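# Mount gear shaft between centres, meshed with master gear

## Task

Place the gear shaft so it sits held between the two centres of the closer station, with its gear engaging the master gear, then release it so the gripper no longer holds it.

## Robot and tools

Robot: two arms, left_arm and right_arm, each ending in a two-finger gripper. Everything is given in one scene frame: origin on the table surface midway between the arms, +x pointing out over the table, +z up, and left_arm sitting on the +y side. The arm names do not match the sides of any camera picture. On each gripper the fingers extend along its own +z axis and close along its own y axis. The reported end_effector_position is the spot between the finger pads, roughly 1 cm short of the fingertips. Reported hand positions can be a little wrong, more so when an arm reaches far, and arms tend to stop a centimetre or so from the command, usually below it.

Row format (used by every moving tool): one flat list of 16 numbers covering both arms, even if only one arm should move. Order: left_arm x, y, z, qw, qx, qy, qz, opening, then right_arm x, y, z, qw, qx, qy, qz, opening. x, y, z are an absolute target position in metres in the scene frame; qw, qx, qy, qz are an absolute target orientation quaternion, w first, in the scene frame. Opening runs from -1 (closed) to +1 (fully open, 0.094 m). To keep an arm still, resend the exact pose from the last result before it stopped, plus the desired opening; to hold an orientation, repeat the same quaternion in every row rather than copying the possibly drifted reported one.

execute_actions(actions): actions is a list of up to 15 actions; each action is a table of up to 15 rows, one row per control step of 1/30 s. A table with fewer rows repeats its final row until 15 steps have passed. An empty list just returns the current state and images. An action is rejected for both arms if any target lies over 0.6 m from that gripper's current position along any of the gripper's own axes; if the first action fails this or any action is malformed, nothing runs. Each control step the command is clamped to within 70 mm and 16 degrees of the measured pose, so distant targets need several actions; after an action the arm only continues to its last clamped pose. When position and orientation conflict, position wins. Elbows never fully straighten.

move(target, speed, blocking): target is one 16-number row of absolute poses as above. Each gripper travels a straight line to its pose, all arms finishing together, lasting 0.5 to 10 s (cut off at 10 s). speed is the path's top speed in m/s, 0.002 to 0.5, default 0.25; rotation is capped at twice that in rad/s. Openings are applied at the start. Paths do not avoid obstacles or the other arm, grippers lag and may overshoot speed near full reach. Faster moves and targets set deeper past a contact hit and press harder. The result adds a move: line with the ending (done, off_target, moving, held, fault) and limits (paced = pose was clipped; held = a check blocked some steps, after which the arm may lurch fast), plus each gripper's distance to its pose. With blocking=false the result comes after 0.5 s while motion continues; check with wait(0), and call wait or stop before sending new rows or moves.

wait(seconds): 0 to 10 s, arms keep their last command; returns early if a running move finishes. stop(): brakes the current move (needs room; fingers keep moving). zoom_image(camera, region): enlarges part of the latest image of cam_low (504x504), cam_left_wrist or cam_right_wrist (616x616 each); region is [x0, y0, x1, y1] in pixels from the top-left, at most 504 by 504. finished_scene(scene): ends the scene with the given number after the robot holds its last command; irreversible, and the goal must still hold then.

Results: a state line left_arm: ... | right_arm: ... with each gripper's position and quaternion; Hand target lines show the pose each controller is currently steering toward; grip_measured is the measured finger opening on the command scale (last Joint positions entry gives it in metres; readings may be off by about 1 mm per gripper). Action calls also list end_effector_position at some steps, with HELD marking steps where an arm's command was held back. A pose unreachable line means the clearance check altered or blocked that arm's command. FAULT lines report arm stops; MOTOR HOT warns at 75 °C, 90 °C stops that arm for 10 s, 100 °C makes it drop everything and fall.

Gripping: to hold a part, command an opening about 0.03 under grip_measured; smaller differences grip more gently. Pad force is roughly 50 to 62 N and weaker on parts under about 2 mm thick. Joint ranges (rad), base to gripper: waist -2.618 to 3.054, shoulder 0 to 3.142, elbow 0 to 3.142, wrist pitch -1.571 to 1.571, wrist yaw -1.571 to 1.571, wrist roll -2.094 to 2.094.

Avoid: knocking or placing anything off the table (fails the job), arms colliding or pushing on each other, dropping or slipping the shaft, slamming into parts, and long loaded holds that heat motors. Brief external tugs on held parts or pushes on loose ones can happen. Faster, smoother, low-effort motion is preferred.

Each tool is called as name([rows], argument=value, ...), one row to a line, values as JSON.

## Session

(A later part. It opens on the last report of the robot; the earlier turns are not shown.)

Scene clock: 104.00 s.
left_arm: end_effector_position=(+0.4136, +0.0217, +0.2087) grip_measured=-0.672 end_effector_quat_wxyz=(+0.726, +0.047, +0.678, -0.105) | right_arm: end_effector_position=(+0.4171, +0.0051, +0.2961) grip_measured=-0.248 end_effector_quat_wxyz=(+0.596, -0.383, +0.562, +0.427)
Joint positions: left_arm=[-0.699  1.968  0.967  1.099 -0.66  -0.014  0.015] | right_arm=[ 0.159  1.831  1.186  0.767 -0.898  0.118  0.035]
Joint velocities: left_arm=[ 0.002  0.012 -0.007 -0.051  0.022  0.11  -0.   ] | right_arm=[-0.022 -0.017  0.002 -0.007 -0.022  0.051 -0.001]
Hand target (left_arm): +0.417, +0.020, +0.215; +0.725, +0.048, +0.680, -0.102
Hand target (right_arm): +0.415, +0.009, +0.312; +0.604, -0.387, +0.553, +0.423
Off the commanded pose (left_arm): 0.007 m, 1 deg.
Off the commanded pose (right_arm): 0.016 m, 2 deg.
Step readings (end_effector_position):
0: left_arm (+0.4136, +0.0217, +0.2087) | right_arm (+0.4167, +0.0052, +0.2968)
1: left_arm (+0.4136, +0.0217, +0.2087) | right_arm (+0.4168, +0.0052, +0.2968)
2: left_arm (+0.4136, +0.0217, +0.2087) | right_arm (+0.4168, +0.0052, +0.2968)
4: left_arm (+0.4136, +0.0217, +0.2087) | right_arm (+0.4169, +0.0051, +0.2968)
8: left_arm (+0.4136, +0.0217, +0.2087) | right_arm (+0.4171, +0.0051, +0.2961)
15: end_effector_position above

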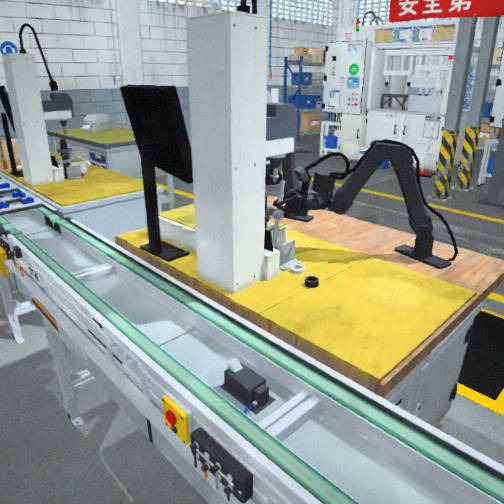

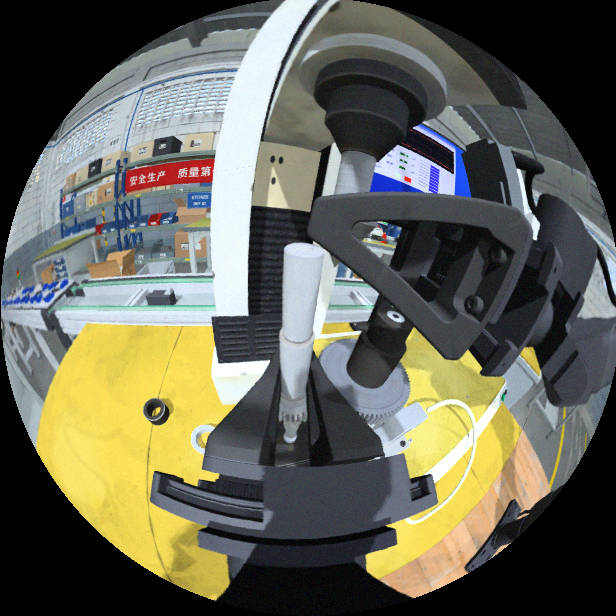

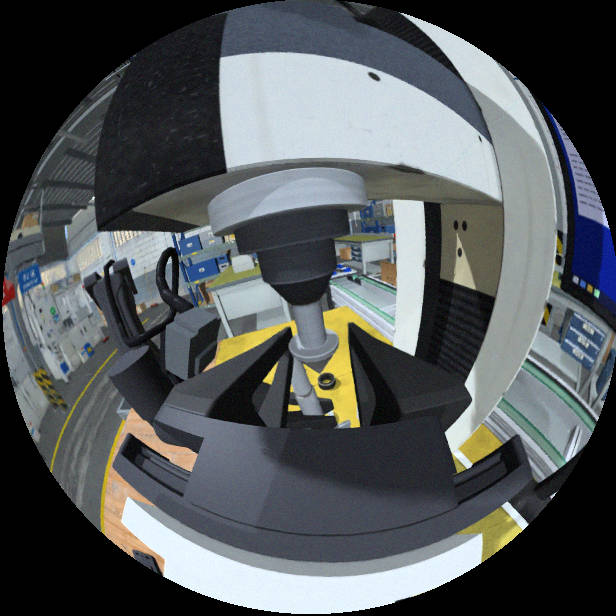

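execute_actions([
  [[0.417,0.020,0.215,0.724,0.048,0.680,-0.102,-0.71,0.4145,0.009,0.312,0.6040,-0.3875,0.5534,0.4229,-0.15],[0.417,0.020,0.215,0.724,0.048,0.680,-0.102,-0.71,0.4135,0.009,0.3125,0.6040,-0.3875,0.5534,0.4229,-0.15],[0.417,0.020,0.215,0.724,0.048,0.680,-0.102,-0.71,0.4125,0.009,0.313,0.6040,-0.3875,0.5534,0.4229,-0.15],[0.417,0.020,0.215,0.724,0.048,0.680,-0.102,-0.71,0.4115,0.009,0.3135,0.6040,-0.3875,0.5534,0.4229,-0.15],[0.417,0.020,0.215,0.724,0.048,0.680,-0.102,-0.71,0.411,0.009,0.314,0.6040,-0.3875,0.5534,0.4229,-0.15],[0.417,0.020,0.215,0.724,0.048,0.680,-0.102,-0.71,0.411,0.009,0.315,0.6040,-0.3875,0.5534,0.4229,-0.15],[0.417,0.020,0.215,0.724,0.048,0.680,-0.102,-0.71,0.411,0.009,0.316,0.6040,-0.3875,0.5534,0.4229,-0.15],[0.417,0.020,0.215,0.724,0.048,0.680,-0.102,-0.71,0.411,0.009,0.317,0.6040,-0.3875,0.5534,0.4229,-0.15]],
])

zoom_image(camera="cam_right_wrist", region=[250, 250, 400, 400])

zoom_image(camera="cam_left_wrist", region=[240, 120, 460, 340])

Scene clock: 105.70 s.
left_arm: end_effector_position=(+0.4136, +0.0217, +0.2087) grip_measured=-0.672 end_effector_quat_wxyz=(+0.726, +0.047, +0.678, -0.105) | right_arm: end_effector_position=(+0.4150, +0.0066, +0.2979) grip_measured=-0.151 end_effector_quat_wxyz=(+0.593, -0.382, +0.565, +0.428)
Joint positions: left_arm=[-0.699  1.968  0.967  1.099 -0.66  -0.014  0.015] | right_arm=[ 0.165  1.82   1.186  0.747 -0.893  0.118  0.04 ]
Joint velocities: left_arm=[-0.007 -0.007 -0.007  0.007  0.007 -0.037 -0.   ] | right_arm=[ 0.012  0.017 -0.007 -0.022 -0.022 -0.007  0.001]
Hand target (left_arm): +0.417, +0.020, +0.215; +0.725, +0.048, +0.680, -0.102
Hand target (right_arm): +0.411, +0.009, +0.317; +0.604, -0.387, +0.553, +0.423
Off the commanded pose (left_arm): 0.007 m, 1 deg.
Off the commanded pose (right_arm): 0.020 m, 2 deg.
Step readings (end_effector_position):
0: left_arm (+0.4136, +0.0217, +0.2087) | right_arm (+0.4171, +0.0051, +0.2961)
1: left_arm (+0.4136, +0.0217, +0.2087) | right_arm (+0.4173, +0.0051, +0.2961)
2: left_arm (+0.4136, +0.0217, +0.2087) | right_arm (+0.4174, +0.0050, +0.2961)
4: left_arm (+0.4136, +0.0217, +0.2087) | right_arm (+0.4178, +0.0049, +0.2960)
8: left_arm (+0.4136, +0.0217, +0.2087) | right_arm (+0.4169, +0.0051, +0.2969)
15: end_effector_position above

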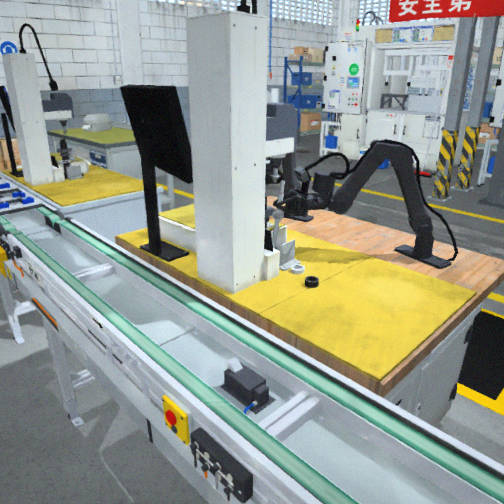

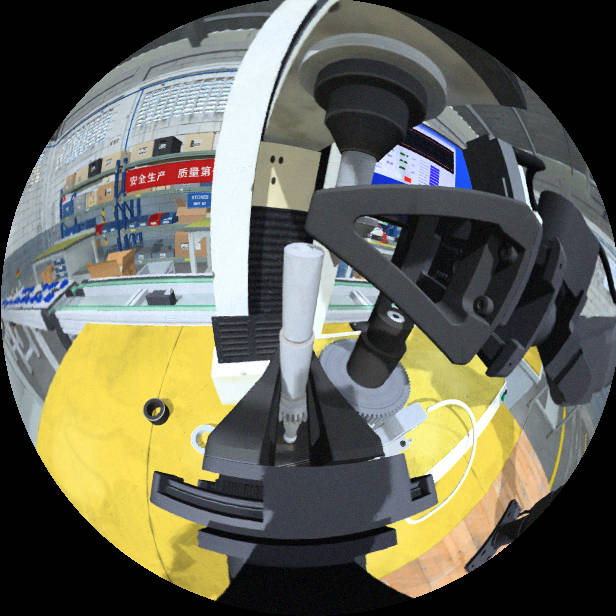

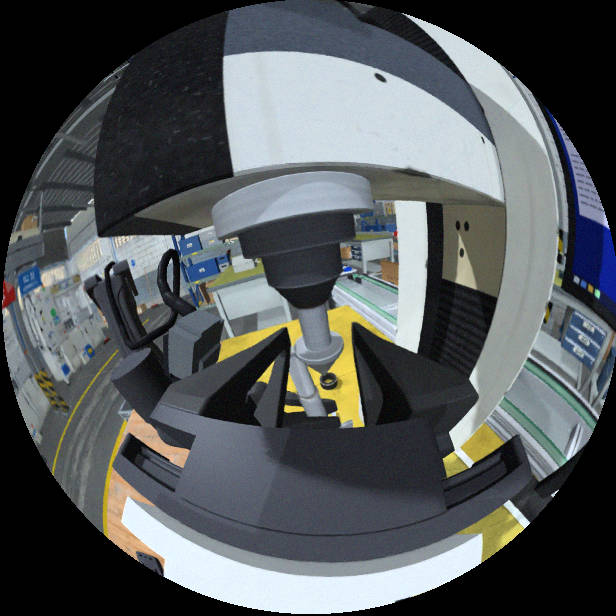

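Region (250, 250, 400, 400) of cam_right_wrist's 616x616 image, scaled by 3.360, with more detail than that image has.

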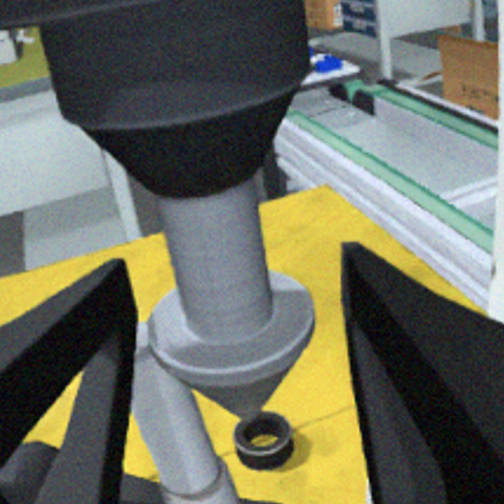

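Region (240, 120, 460, 340) of cam_left_wrist's 616x616 image, scaled by 2.291, with more detail than that image has.

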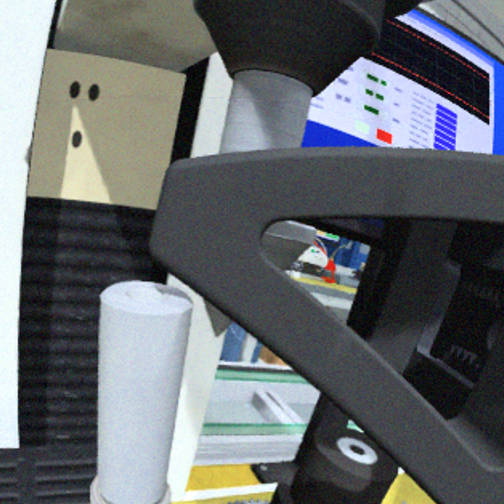

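execute_actions(actions=[])

Scene clock: 107.20 s.
left_arm: end_effector_position=(+0.4136, +0.0217, +0.2087) grip_measured=-0.672 end_effector_quat_wxyz=(+0.726, +0.047, +0.678, -0.105) | right_arm: end_effector_position=(+0.4151, +0.0066, +0.2971) grip_measured=-0.151 end_effector_quat_wxyz=(+0.592, -0.381, +0.567, +0.428)
Joint positions: left_arm=[-0.699  1.968  0.967  1.099 -0.66  -0.014  0.015] | right_arm=[ 0.165  1.82   1.186  0.743 -0.893  0.118  0.04 ]
Joint velocities: left_arm=[ 0.007  0.007  0.022 -0.022  0.022 -0.051 -0.   ] | right_arm=[-0.012 -0.002 -0.007 -0.007  0.022  0.022 -0.   ]
Hand target (left_arm): +0.417, +0.020, +0.215; +0.725, +0.048, +0.680, -0.102
Hand target (right_arm): +0.411, +0.009, +0.317; +0.604, -0.387, +0.553, +0.423
Off the commanded pose (left_arm): 0.007 m, 1 deg.
Off the commanded pose (right_arm): 0.020 m, 2 deg.

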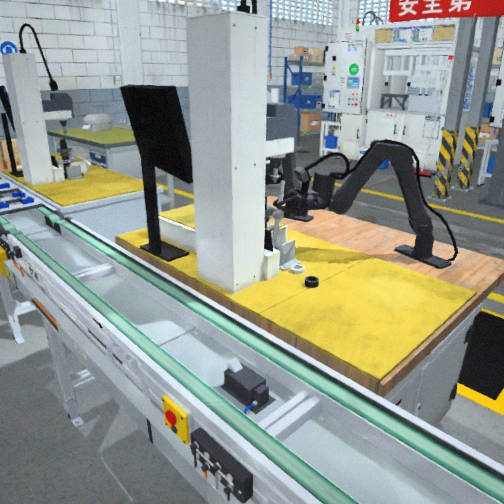

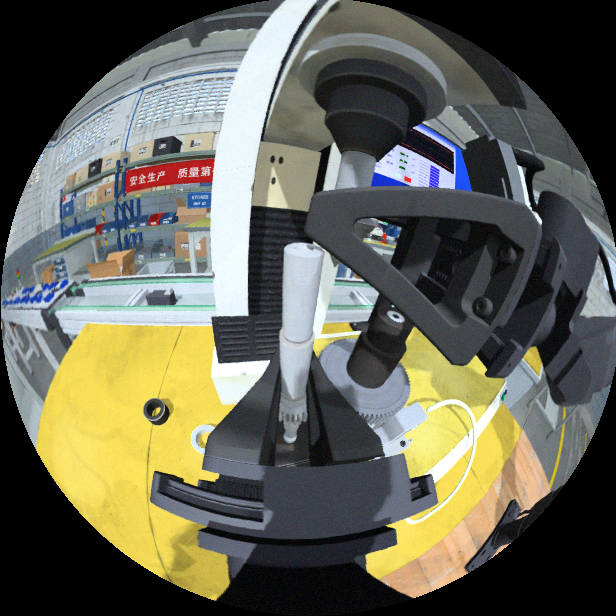

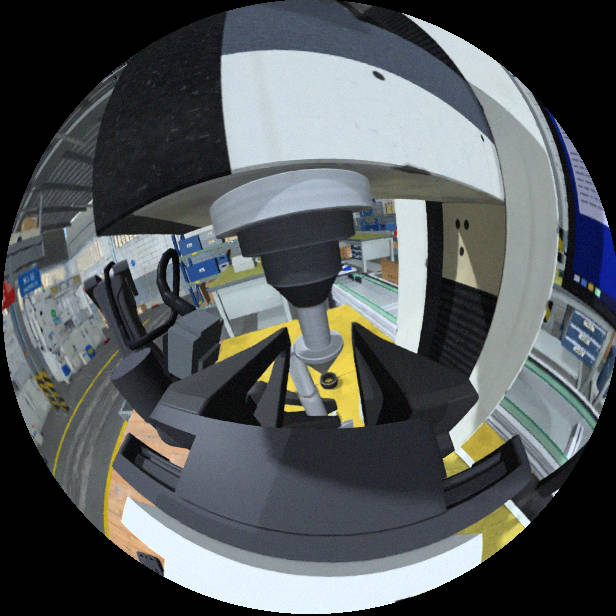

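execute_actions([
  [[0.417,0.020,0.215,0.724,0.048,0.680,-0.102,-0.71,0.411,0.009,0.317,0.6040,-0.3875,0.5534,0.4229,-0.22],[0.417,0.020,0.215,0.724,0.048,0.680,-0.102,-0.71,0.411,0.009,0.317,0.6040,-0.3875,0.5534,0.4229,-0.28],[0.417,0.020,0.215,0.724,0.048,0.680,-0.102,-0.71,0.411,0.009,0.317,0.6040,-0.3875,0.5534,0.4229,-0.33],[0.417,0.020,0.215,0.724,0.048,0.680,-0.102,-0.71,0.411,0.009,0.317,0.6040,-0.3875,0.5534,0.4229,-0.37],[0.417,0.020,0.215,0.724,0.048,0.680,-0.102,-0.71,0.411,0.009,0.317,0.6040,-0.3875,0.5534,0.4229,-0.40],[0.417,0.020,0.215,0.724,0.048,0.680,-0.102,-0.71,0.411,0.009,0.317,0.6040,-0.3875,0.5534,0.4229,-0.42],[0.417,0.020,0.215,0.724,0.048,0.680,-0.102,-0.71,0.411,0.009,0.317,0.6040,-0.3875,0.5534,0.4229,-0.44],[0.417,0.020,0.215,0.724,0.048,0.680,-0.102,-0.71,0.411,0.009,0.317,0.6040,-0.3875,0.5534,0.4229,-0.46],[0.417,0.020,0.215,0.724,0.048,0.680,-0.102,-0.71,0.411,0.009,0.317,0.6040,-0.3875,0.5534,0.4229,-0.48],[0.417,0.020,0.215,0.724,0.048,0.680,-0.102,-0.71,0.411,0.009,0.317,0.6040,-0.3875,0.5534,0.4229,-0.50],[0.417,0.020,0.215,0.724,0.048,0.680,-0.102,-0.71,0.411,0.009,0.317,0.6040,-0.3875,0.5534,0.4229,-0.52]],
  [[0.417,0.020,0.215,0.724,0.048,0.680,-0.102,-0.71,0.411,0.009,0.317,0.6040,-0.3875,0.5534,0.4229,-0.53]],
])

Scene clock: 109.47 s.
left_arm: end_effector_position=(+0.4136, +0.0217, +0.2087) grip_measured=-0.672 end_effector_quat_wxyz=(+0.726, +0.047, +0.678, -0.105) | right_arm: end_effector_position=(+0.4148, +0.0068, +0.2970) grip_measured=-0.468 end_effector_quat_wxyz=(+0.592, -0.382, +0.566, +0.428)
Joint positions: left_arm=[-0.699  1.968  0.967  1.099 -0.66  -0.014  0.015] | right_arm=[ 0.165  1.82   1.186  0.742 -0.894  0.117  0.025]
Joint velocities: left_arm=[ 0.007 -0.007  0.007  0.007  0.037 -0.051  0.   ] | right_arm=[-0.017 -0.017  0.002  0.051  0.066  0.007  0.001]
Hand target (left_arm): +0.417, +0.020, +0.215; +0.725, +0.048, +0.680, -0.102
Hand target (right_arm): +0.411, +0.009, +0.317; +0.604, -0.387, +0.553, +0.423
Off the commanded pose (left_arm): 0.007 m, 1 deg.
Off the commanded pose (right_arm): 0.020 m, 2 deg.
Step readings (end_effector_position; steps 1 to 15: 1st action; 16 to 30: 2nd action):
0: left_arm (+0.4136, +0.0217, +0.2087) | right_arm (+0.4151, +0.0066, +0.2971)
1: left_arm (+0.4136, +0.0217, +0.2087) | right_arm (+0.4151, +0.0066, +0.2971)
2: left_arm (+0.4136, +0.0217, +0.2087) | right_arm (+0.4151, +0.0066, +0.2971)
4: left_arm (+0.4136, +0.0217, +0.2087) | right_arm (+0.4151, +0.0066, +0.2970)
8: left_arm (+0.4136, +0.0217, +0.2087) | right_arm (+0.4148, +0.0069, +0.2970)
15: left_arm (+0.4136, +0.0217, +0.2087) | right_arm (+0.4148, +0.0068, +0.2970)
16: left_arm (+0.4136, +0.0217, +0.2087) | right_arm (+0.4148, +0.0068, +0.2970)
17: left_arm (+0.4136, +0.0217, +0.2087) | right_arm (+0.4148, +0.0068, +0.2970)
19: left_arm (+0.4136, +0.0217, +0.2087) | right_arm (+0.4148, +0.0068, +0.2970)
23: left_arm (+0.4136, +0.0217, +0.2087) | right_arm (+0.4148, +0.0068, +0.2970)
30: end_effector_position above

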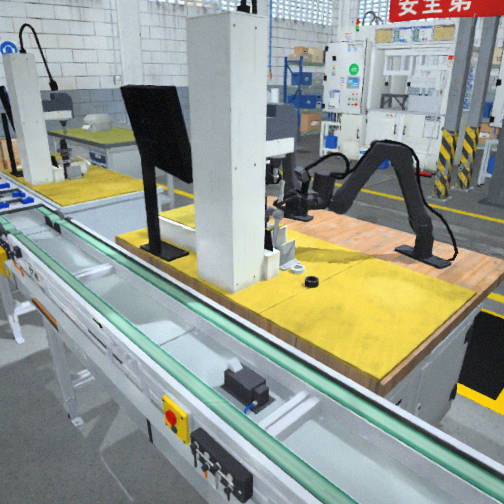

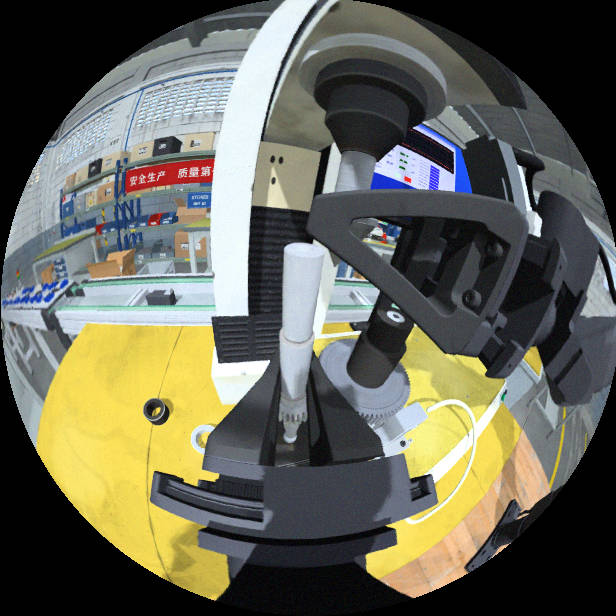

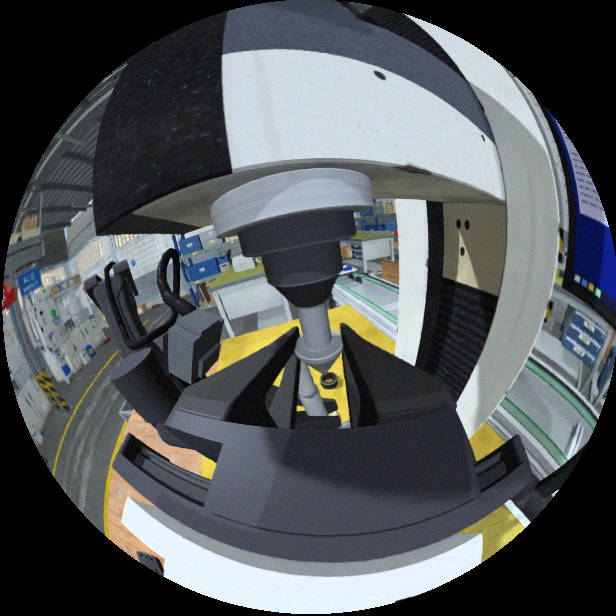

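execute_actions([
  [[0.417,0.020,0.215,0.724,0.048,0.680,-0.102,-0.71,0.411,0.009,0.322,0.608,-0.3865,0.548,0.425,-0.53],[0.417,0.020,0.215,0.724,0.048,0.680,-0.102,-0.71,0.411,0.009,0.325,0.610,-0.386,0.545,0.426,-0.53],[0.417,0.020,0.215,0.724,0.048,0.680,-0.102,-0.71,0.411,0.009,0.328,0.612,-0.3855,0.542,0.427,-0.53],[0.417,0.020,0.215,0.724,0.048,0.680,-0.102,-0.71,0.411,0.009,0.331,0.614,-0.385,0.539,0.428,-0.53],[0.417,0.020,0.215,0.724,0.048,0.680,-0.102,-0.71,0.411,0.009,0.334,0.616,-0.3845,0.536,0.429,-0.53],[0.417,0.020,0.215,0.724,0.048,0.680,-0.102,-0.71,0.411,0.009,0.337,0.618,-0.384,0.533,0.430,-0.53],[0.417,0.020,0.215,0.724,0.048,0.680,-0.102,-0.71,0.411,0.009,0.340,0.620,-0.3835,0.530,0.431,-0.53],[0.417,0.020,0.215,0.724,0.048,0.680,-0.102,-0.71,0.411,0.009,0.343,0.622,-0.383,0.527,0.432,-0.53],[0.417,0.020,0.215,0.724,0.048,0.680,-0.102,-0.71,0.411,0.009,0.346,0.624,-0.3825,0.524,0.433,-0.53],[0.417,0.020,0.215,0.724,0.048,0.680,-0.102,-0.71,0.411,0.009,0.349,0.626,-0.382,0.521,0.434,-0.53],[0.417,0.020,0.215,0.724,0.048,0.680,-0.102,-0.71,0.411,0.009,0.352,0.628,-0.3815,0.518,0.435,-0.53],[0.417,0.020,0.215,0.724,0.048,0.680,-0.102,-0.71,0.411,0.009,0.355,0.630,-0.381,0.515,0.436,-0.53],[0.417,0.020,0.215,0.724,0.048,0.680,-0.102,-0.71,0.411,0.009,0.358,0.632,-0.3805,0.512,0.437,-0.53],[0.417,0.020,0.215,0.724,0.048,0.680,-0.102,-0.71,0.411,0.009,0.361,0.634,-0.380,0.509,0.438,-0.53],[0.417,0.020,0.215,0.724,0.048,0.680,-0.102,-0.71,0.411,0.009,0.364,0.636,-0.379,0.506,0.439,-0.53]],
  [[0.417,0.020,0.215,0.724,0.048,0.680,-0.102,-0.71,0.411,0.009,0.372,0.640,-0.378,0.503,0.441,-0.53],[0.417,0.020,0.215,0.724,0.048,0.680,-0.102,-0.71,0.411,0.009,0.385,0.640,-0.378,0.503,0.441,-0.53]],
])

Scene clock: 111.90 s.
left_arm: end_effector_position=(+0.4136, +0.0217, +0.2087) grip_measured=-0.672 end_effector_quat_wxyz=(+0.726, +0.047, +0.678, -0.105) | right_arm: end_effector_position=(+0.4141, +0.0077, +0.3090) grip_measured=-0.468 end_effector_quat_wxyz=(+0.570, -0.370, +0.572, +0.458)
Joint positions: left_arm=[-0.699  1.968  0.967  1.099 -0.66  -0.014  0.015] | right_arm=[ 0.159  1.82   1.231  0.708 -0.931  0.198  0.025]
Joint velocities: left_arm=[ 0.007  0.002 -0.007  0.037 -0.022  0.051 -0.001] | right_arm=[-0.017  0.007  0.002  0.037  0.022  0.037 -0.001]
Hand target (left_arm): +0.417, +0.020, +0.215; +0.725, +0.048, +0.680, -0.102
Hand target (right_arm): +0.403, +0.005, +0.382; +0.639, -0.379, +0.503, +0.441
Off the commanded pose (left_arm): 0.007 m, 1 deg.
Off the commanded pose (right_arm): 0.076 m, 11 deg.
Step readings (end_effector_position; steps 1 to 15: 1st action; 16 to 30: 2nd action):
0: left_arm (+0.4136, +0.0217, +0.2087) | right_arm (+0.4148, +0.0068, +0.2970)
1: left_arm (+0.4136, +0.0217, +0.2087) | right_arm (+0.4148, +0.0068, +0.2970)
2: left_arm (+0.4136, +0.0217, +0.2087) | right_arm (+0.4148, +0.0069, +0.2973)
4: left_arm (+0.4136, +0.0217, +0.2087) | right_arm (+0.4147, +0.0070, +0.2978)
8: left_arm (+0.4136, +0.0217, +0.2087) | right_arm (+0.4145, +0.0072, +0.2985)
15: left_arm (+0.4136, +0.0217, +0.2087) | right_arm (+0.4143, +0.0072, +0.2999)
16: left_arm (+0.4136, +0.0217, +0.2087) | right_arm (+0.4142, +0.0073, +0.3004)
17: left_arm (+0.4136, +0.0217, +0.2087) | right_arm (+0.4143, +0.0073, +0.3015)
19: left_arm (+0.4136, +0.0217, +0.2087) | right_arm (+0.4143, +0.0075, +0.3046)
23: left_arm (+0.4136, +0.0217, +0.2087) | right_arm (+0.4142, +0.0077, +0.3090)
30: end_effector_position above

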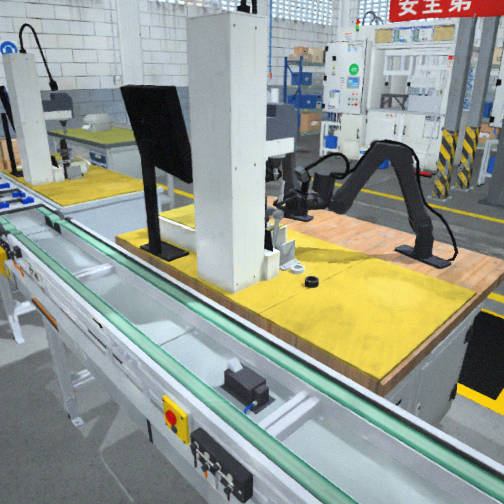

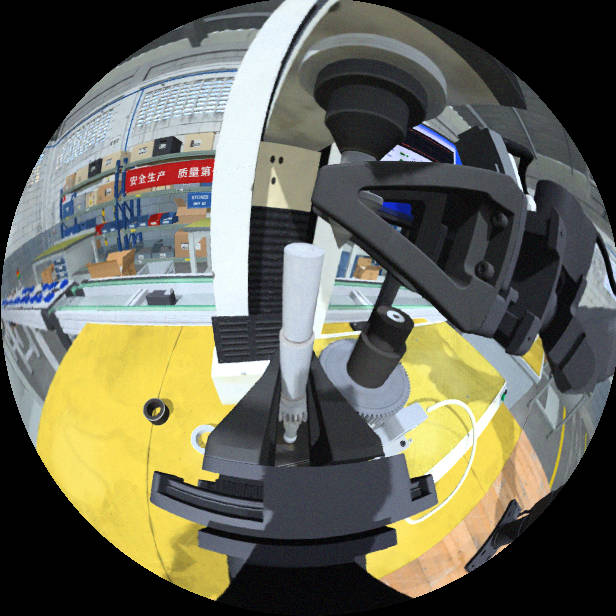

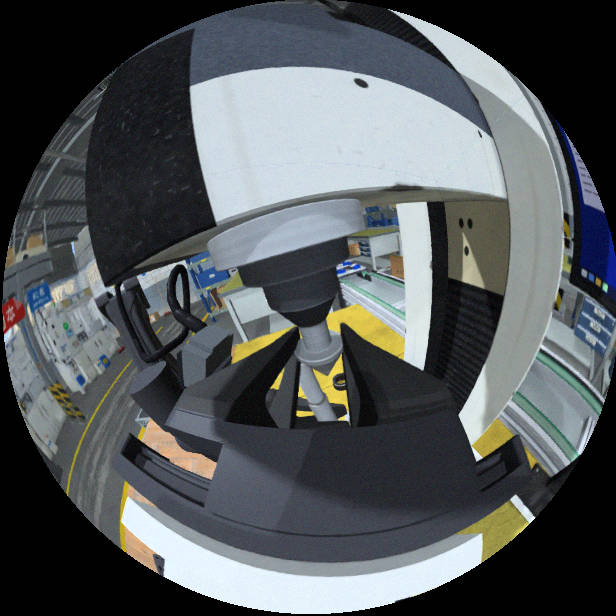

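zoom_image(camera="cam_left_wrist", region=[240, 120, 460, 340])

zoom_image(camera="cam_right_wrist", region=[250, 280, 400, 430])

Region (240, 120, 460, 340) of cam_left_wrist's 616x616 image, scaled by 2.291, with more detail than that image has.

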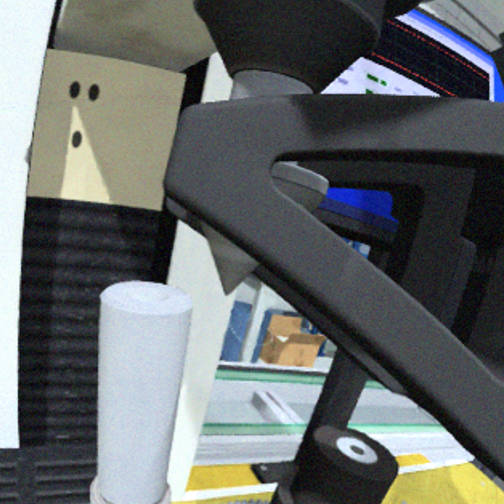

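Region (250, 280, 400, 430) of cam_right_wrist's 616x616 image, scaled by 3.360, with more detail than that image has.

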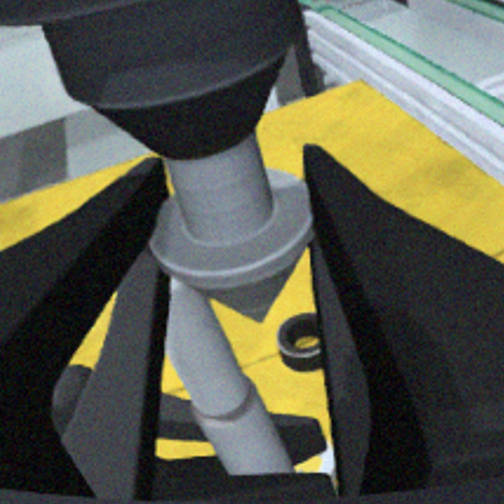

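execute_actions([
  [[0.4175,0.019,0.215,0.724,0.049,0.680,-0.101,-0.71,0.411,0.009,0.385,0.645,-0.376,0.497,0.442,-0.53],[0.418,0.018,0.215,0.7235,0.050,0.681,-0.100,-0.71,0.411,0.009,0.388,0.650,-0.374,0.492,0.442,-0.53],[0.4185,0.017,0.215,0.723,0.051,0.6815,-0.0985,-0.71,0.411,0.009,0.390,0.655,-0.372,0.486,0.443,-0.53],[0.419,0.016,0.215,0.7225,0.0525,0.682,-0.097,-0.71,0.411,0.009,0.390,0.660,-0.370,0.481,0.443,-0.53],[0.4195,0.015,0.215,0.722,0.054,0.683,-0.0955,-0.71,0.411,0.009,0.390,0.664,-0.3684,0.4758,0.4437,-0.53],[0.420,0.014,0.215,0.7215,0.055,0.6835,-0.094,-0.71,0.411,0.009,0.390,0.664,-0.3684,0.4758,0.4437,-0.53],[0.4205,0.013,0.215,0.721,0.0565,0.684,-0.0925,-0.71,0.411,0.009,0.390,0.664,-0.3684,0.4758,0.4437,-0.53],[0.421,0.012,0.215,0.7205,0.058,0.685,-0.091,-0.71,0.411,0.009,0.390,0.664,-0.3684,0.4758,0.4437,-0.53],[0.421,0.011,0.215,0.720,0.060,0.6858,-0.0884,-0.71,0.411,0.009,0.390,0.664,-0.3684,0.4758,0.4437,-0.53]],
])

zoom_image(camera="cam_left_wrist", region=[240, 120, 460, 340])

Scene clock: 115.03 s.
left_arm: end_effector_position=(+0.4177, +0.0158, +0.2095) grip_measured=-0.672 end_effector_quat_wxyz=(+0.719, +0.058, +0.686, -0.091) | right_arm: end_effector_position=(+0.4141, +0.0071, +0.3181) grip_measured=-0.468 end_effector_quat_wxyz=(+0.578, -0.362, +0.564, +0.465)
Joint positions: left_arm=[-0.702  1.968  1.009  1.025 -0.668 -0.001  0.015] | right_arm=[ 0.16   1.82   1.231  0.758 -0.922  0.242  0.025]
Joint velocities: left_arm=[ 0.002 -0.002  0.007 -0.037  0.051 -0.066 -0.   ] | right_arm=[ 0.007  0.007  0.012 -0.037 -0.007 -0.037  0.001]
Hand target (left_arm): +0.421, +0.011, +0.215; +0.720, +0.060, +0.685, -0.088
Hand target (right_arm): +0.403, +0.005, +0.387; +0.660, -0.371, +0.480, +0.442
Off the commanded pose (left_arm): 0.008 m, 0 deg.
Off the commanded pose (right_arm): 0.072 m, 14 deg.
Step readings (end_effector_position):
0: left_arm (+0.4136, +0.0217, +0.2087) | right_arm (+0.4141, +0.0077, +0.3090)
1: left_arm (+0.4136, +0.0217, +0.2087) | right_arm (+0.4141, +0.0077, +0.3090)
2: left_arm (+0.4137, +0.0216, +0.2089) | right_arm (+0.4141, +0.0077, +0.3092)
4: left_arm (+0.4145, +0.0208, +0.2092) | right_arm (+0.4140, +0.0076, +0.3107)
8: left_arm (+0.4166, +0.0184, +0.2096) | right_arm (+0.4142, +0.0071, +0.3154)
15: end_effector_position above

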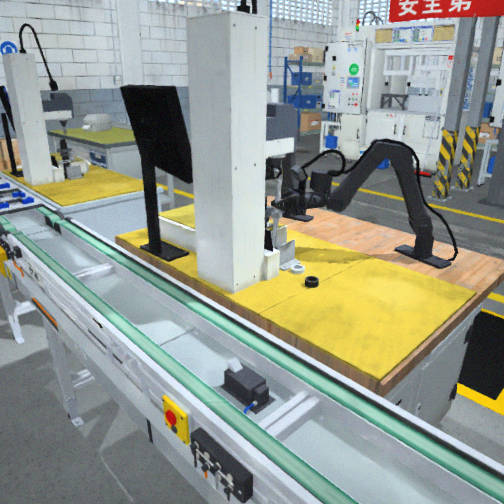

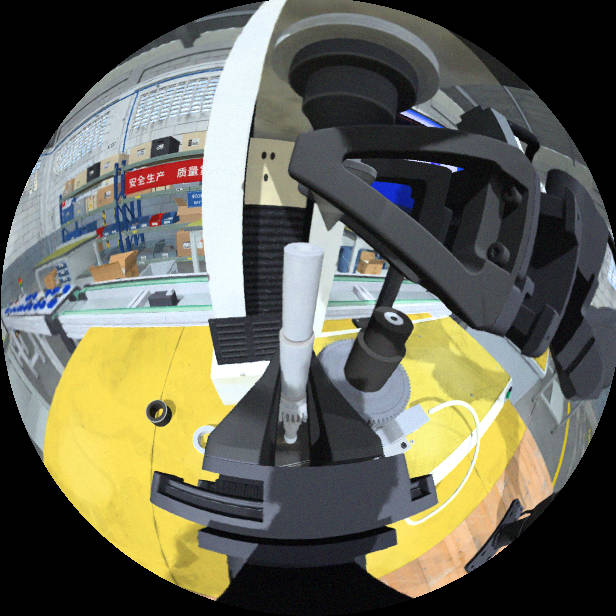

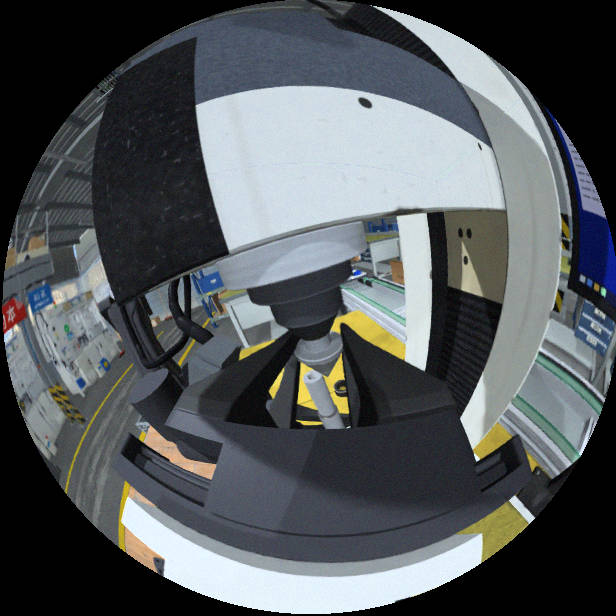

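Region (240, 120, 460, 340) of cam_left_wrist's 616x616 image, scaled by 2.291, with more detail than that image has.

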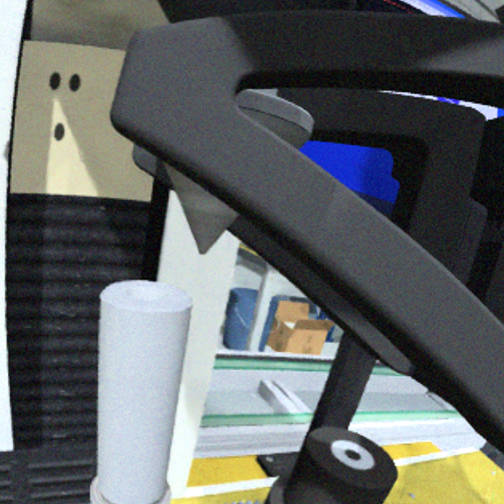

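execute_actions([
  [[0.4212,0.010,0.2145,0.7195,0.062,0.6863,-0.086,-0.71,0.411,0.009,0.390,0.664,-0.3684,0.4758,0.4437,-0.53],[0.4214,0.009,0.2145,0.719,0.064,0.6868,-0.084,-0.71,0.411,0.009,0.390,0.664,-0.3684,0.4758,0.4437,-0.53],[0.4216,0.008,0.214,0.7185,0.066,0.6873,-0.082,-0.71,0.411,0.009,0.390,0.664,-0.3684,0.4758,0.4437,-0.53],[0.4218,0.007,0.214,0.718,0.068,0.6878,-0.080,-0.71,0.411,0.009,0.390,0.664,-0.3684,0.4758,0.4437,-0.53],[0.422,0.006,0.214,0.7177,0.070,0.6883,-0.078,-0.71,0.411,0.009,0.390,0.664,-0.3684,0.4758,0.4437,-0.53],[0.4222,0.0055,0.2135,0.7173,0.072,0.6888,-0.076,-0.71,0.411,0.009,0.390,0.664,-0.3684,0.4758,0.4437,-0.53],[0.4224,0.005,0.2135,0.717,0.074,0.6892,-0.074,-0.71,0.411,0.009,0.390,0.664,-0.3684,0.4758,0.4437,-0.53],[0.4226,0.0045,0.2135,0.7165,0.076,0.6897,-0.0715,-0.71,0.411,0.009,0.390,0.664,-0.3684,0.4758,0.4437,-0.53],[0.423,0.004,0.213,0.7160,0.0786,0.6902,-0.0689,-0.71,0.411,0.009,0.390,0.664,-0.3684,0.4758,0.4437,-0.53]],
])

zoom_image(camera="cam_left_wrist", region=[240, 120, 460, 340])

zoom_image(camera="cam_right_wrist", region=[250, 290, 400, 440])

Scene clock: 116.67 s.
left_arm: end_effector_position=(+0.4203, +0.0150, +0.2098) grip_measured=-0.672 end_effector_quat_wxyz=(+0.715, +0.054, +0.692, -0.079) | right_arm: end_effector_position=(+0.4141, +0.0072, +0.3189) grip_measured=-0.468 end_effector_quat_wxyz=(+0.579, -0.361, +0.563, +0.465)
Joint positions: left_arm=[-0.707  1.971  1.036  0.983 -0.696 -0.002  0.015] | right_arm=[ 0.16   1.82   1.231  0.763 -0.921  0.246  0.025]
Joint velocities: left_arm=[-0.007 -0.012  0.017  0.022  0.022 -0.007 -0.002] | right_arm=[-0.017 -0.002 -0.002 -0.037  0.051  0.051  0.001]
Hand target (left_arm): +0.422, +0.004, +0.213; +0.716, +0.078, +0.690, -0.069
Hand target (right_arm): +0.403, +0.005, +0.387; +0.661, -0.371, +0.480, +0.442
Off the commanded pose (left_arm): 0.012 m, 3 deg.
Off the commanded pose (right_arm): 0.071 m, 14 deg.
Step readings (end_effector_position):
0: left_arm (+0.4178, +0.0158, +0.2094) | right_arm (+0.4141, +0.0072, +0.3187)
1: left_arm (+0.4178, +0.0158, +0.2094) | right_arm (+0.4141, +0.0072, +0.3187)
2: left_arm (+0.4179, +0.0156, +0.2096) | right_arm (+0.4141, +0.0072, +0.3187)
4: left_arm (+0.4183, +0.0156, +0.2098) | right_arm (+0.4141, +0.0072, +0.3188)
8: left_arm (+0.4192, +0.0155, +0.2100) | right_arm (+0.4141, +0.0072, +0.3189)
15: end_effector_position above

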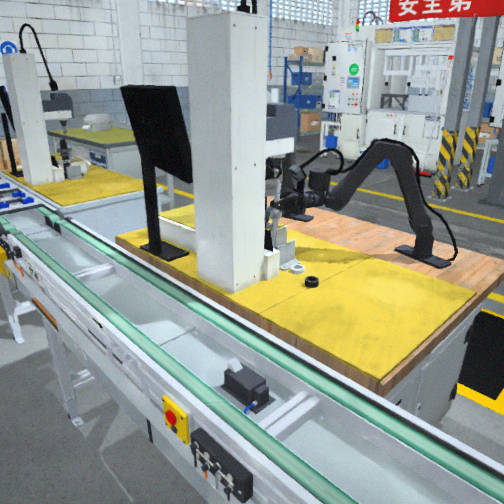

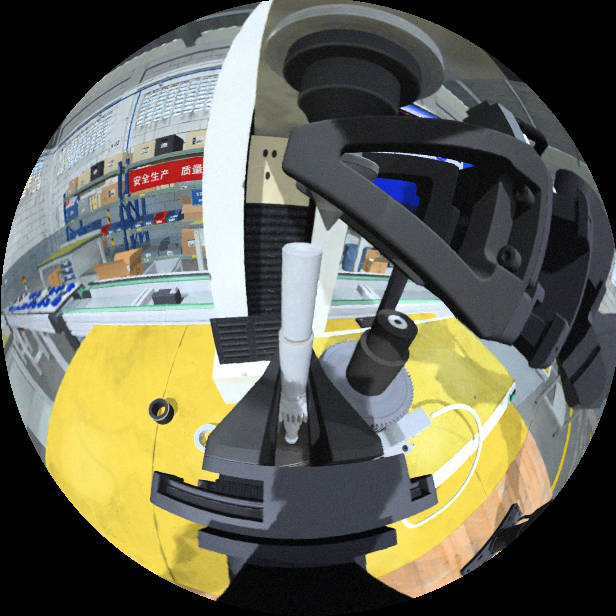

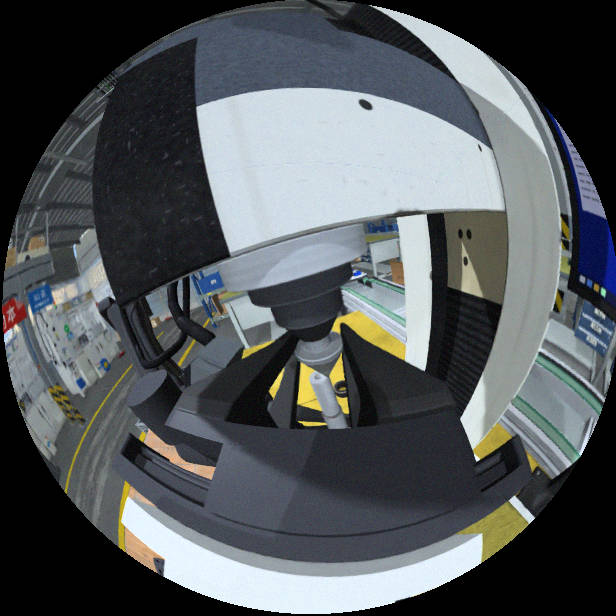

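Region (240, 120, 460, 340) of cam_left_wrist's 616x616 image, scaled by 2.291, with more detail than that image has.

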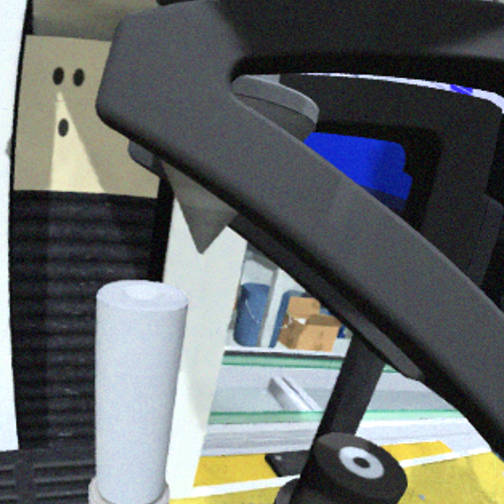

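Region (250, 290, 400, 440) of cam_right_wrist's 616x616 image, scaled by 3.360, with more detail than that image has.

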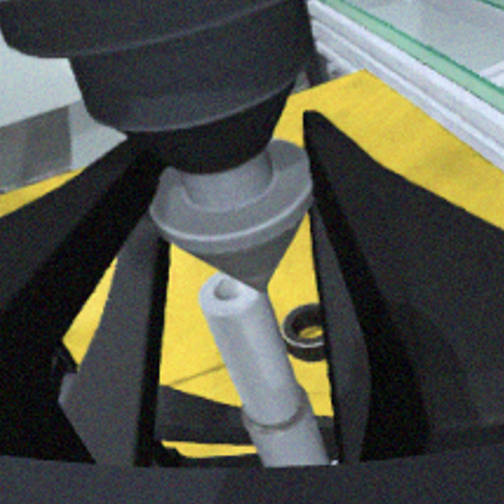

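zoom_image(camera="cam_left_wrist", region=[250, 330, 400, 480])

Region (250, 330, 400, 480) of cam_left_wrist's 616x616 image, scaled by 3.360, with more detail than that image has.

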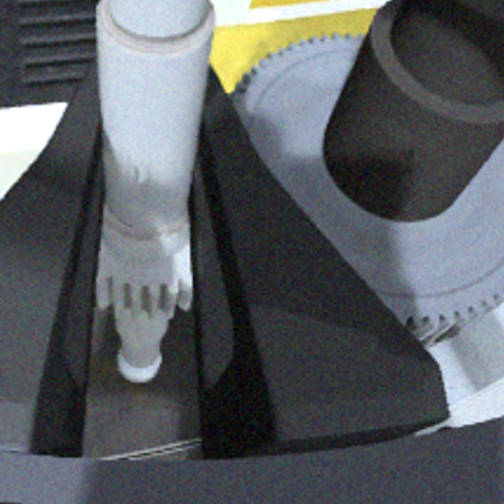

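execute_actions([
  [[0.423,0.004,0.213,0.7157,0.083,0.6896,-0.072,-0.71,0.411,0.009,0.390,0.664,-0.3684,0.4758,0.4437,-0.53],[0.423,0.004,0.213,0.7153,0.087,0.689,-0.075,-0.71,0.411,0.009,0.390,0.664,-0.3684,0.4758,0.4437,-0.53],[0.423,0.004,0.213,0.715,0.091,0.6884,-0.078,-0.71,0.411,0.009,0.390,0.664,-0.3684,0.4758,0.4437,-0.53],[0.423,0.0035,0.213,0.7146,0.095,0.6878,-0.081,-0.71,0.411,0.009,0.390,0.664,-0.3684,0.4758,0.4437,-0.53],[0.423,0.0035,0.213,0.7142,0.099,0.6872,-0.084,-0.71,0.411,0.009,0.390,0.664,-0.3684,0.4758,0.4437,-0.53],[0.423,0.003,0.213,0.7139,0.103,0.6866,-0.087,-0.71,0.411,0.009,0.390,0.664,-0.3684,0.4758,0.4437,-0.53],[0.423,0.003,0.213,0.7135,0.107,0.686,-0.090,-0.71,0.411,0.009,0.390,0.664,-0.3684,0.4758,0.4437,-0.53],[0.423,0.0025,0.213,0.7132,0.111,0.6855,-0.093,-0.71,0.411,0.009,0.390,0.664,-0.3684,0.4758,0.4437,-0.53],[0.423,0.0025,0.213,0.7128,0.115,0.685,-0.096,-0.71,0.411,0.009,0.390,0.664,-0.3684,0.4758,0.4437,-0.53],[0.423,0.002,0.213,0.7123,0.1206,0.6841,-0.1001,-0.71,0.411,0.009,0.390,0.664,-0.3684,0.4758,0.4437,-0.53]],
])

zoom_image(camera="cam_left_wrist", region=[240, 120, 460, 340])

zoom_image(camera="cam_right_wrist", region=[250, 290, 400, 440])

Scene clock: 119.97 s.
left_arm: end_effector_position=(+0.4238, +0.0100, +0.2095) grip_measured=-0.672 end_effector_quat_wxyz=(+0.714, +0.080, +0.689, -0.093) | right_arm: end_effector_position=(+0.4141, +0.0072, +0.3189) grip_measured=-0.468 end_effector_quat_wxyz=(+0.579, -0.361, +0.563, +0.465)
Joint positions: left_arm=[-0.687  1.971  1.035  0.981 -0.618  0.013  0.015] | right_arm=[ 0.16   1.82   1.231  0.763 -0.921  0.246  0.025]
Joint velocities: left_arm=[ 0.027 -0.027 -0.007  0.066  0.037  0.11  -0.001] | right_arm=[ 0.022 -0.007 -0.007  0.007 -0.007 -0.022  0.001]
Hand target (left_arm): +0.422, +0.002, +0.213; +0.713, +0.119, +0.684, -0.100
Hand target (right_arm): +0.403, +0.005, +0.387; +0.661, -0.371, +0.480, +0.442
Off the commanded pose (left_arm): 0.009 m, 5 deg.
Off the commanded pose (right_arm): 0.071 m, 14 deg.
Step readings (end_effector_position):
0: left_arm (+0.4203, +0.0149, +0.2099) | right_arm (+0.4141, +0.0072, +0.3189)
1: left_arm (+0.4203, +0.0149, +0.2099) | right_arm (+0.4141, +0.0072, +0.3189)
2: left_arm (+0.4203, +0.0148, +0.2099) | right_arm (+0.4141, +0.0072, +0.3189)
4: left_arm (+0.4201, +0.0140, +0.2099) | right_arm (+0.4141, +0.0072, +0.3189)
8: left_arm (+0.4205, +0.0119, +0.2100) | right_arm (+0.4141, +0.0072, +0.3189)
15: end_effector_position above

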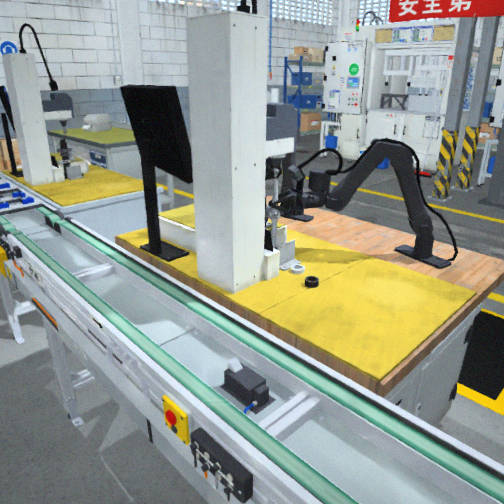

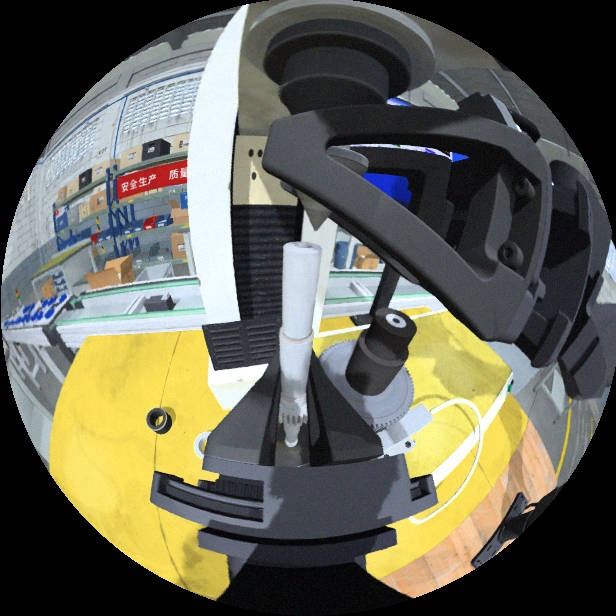

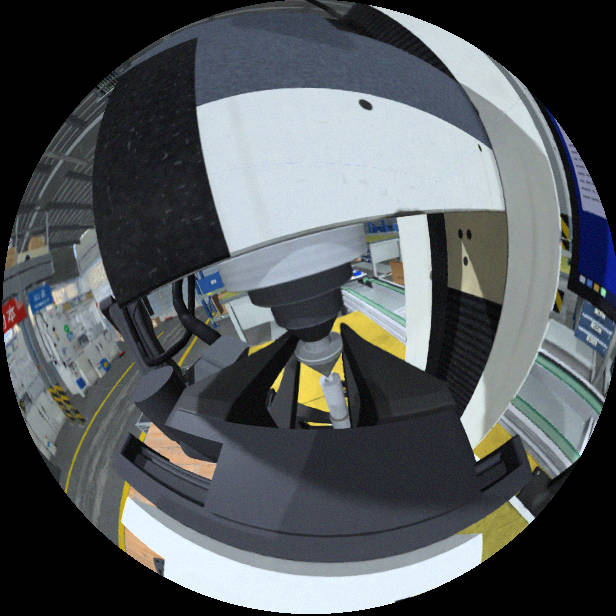

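Region (240, 120, 460, 340) of cam_left_wrist's 616x616 image, scaled by 2.291, with more detail than that image has.

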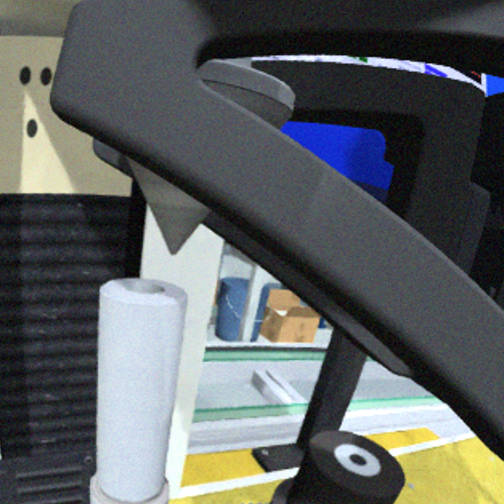

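Region (250, 290, 400, 440) of cam_right_wrist's 616x616 image, scaled by 3.360, with more detail than that image has.

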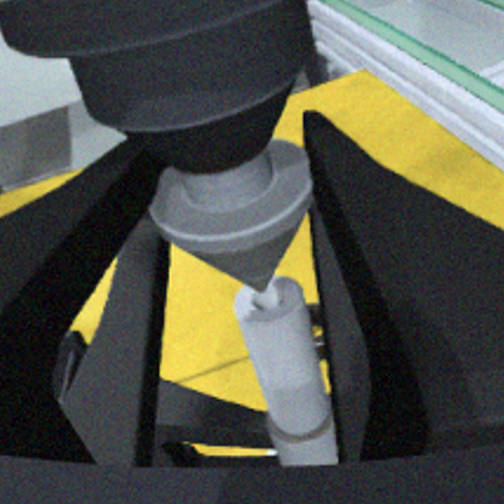

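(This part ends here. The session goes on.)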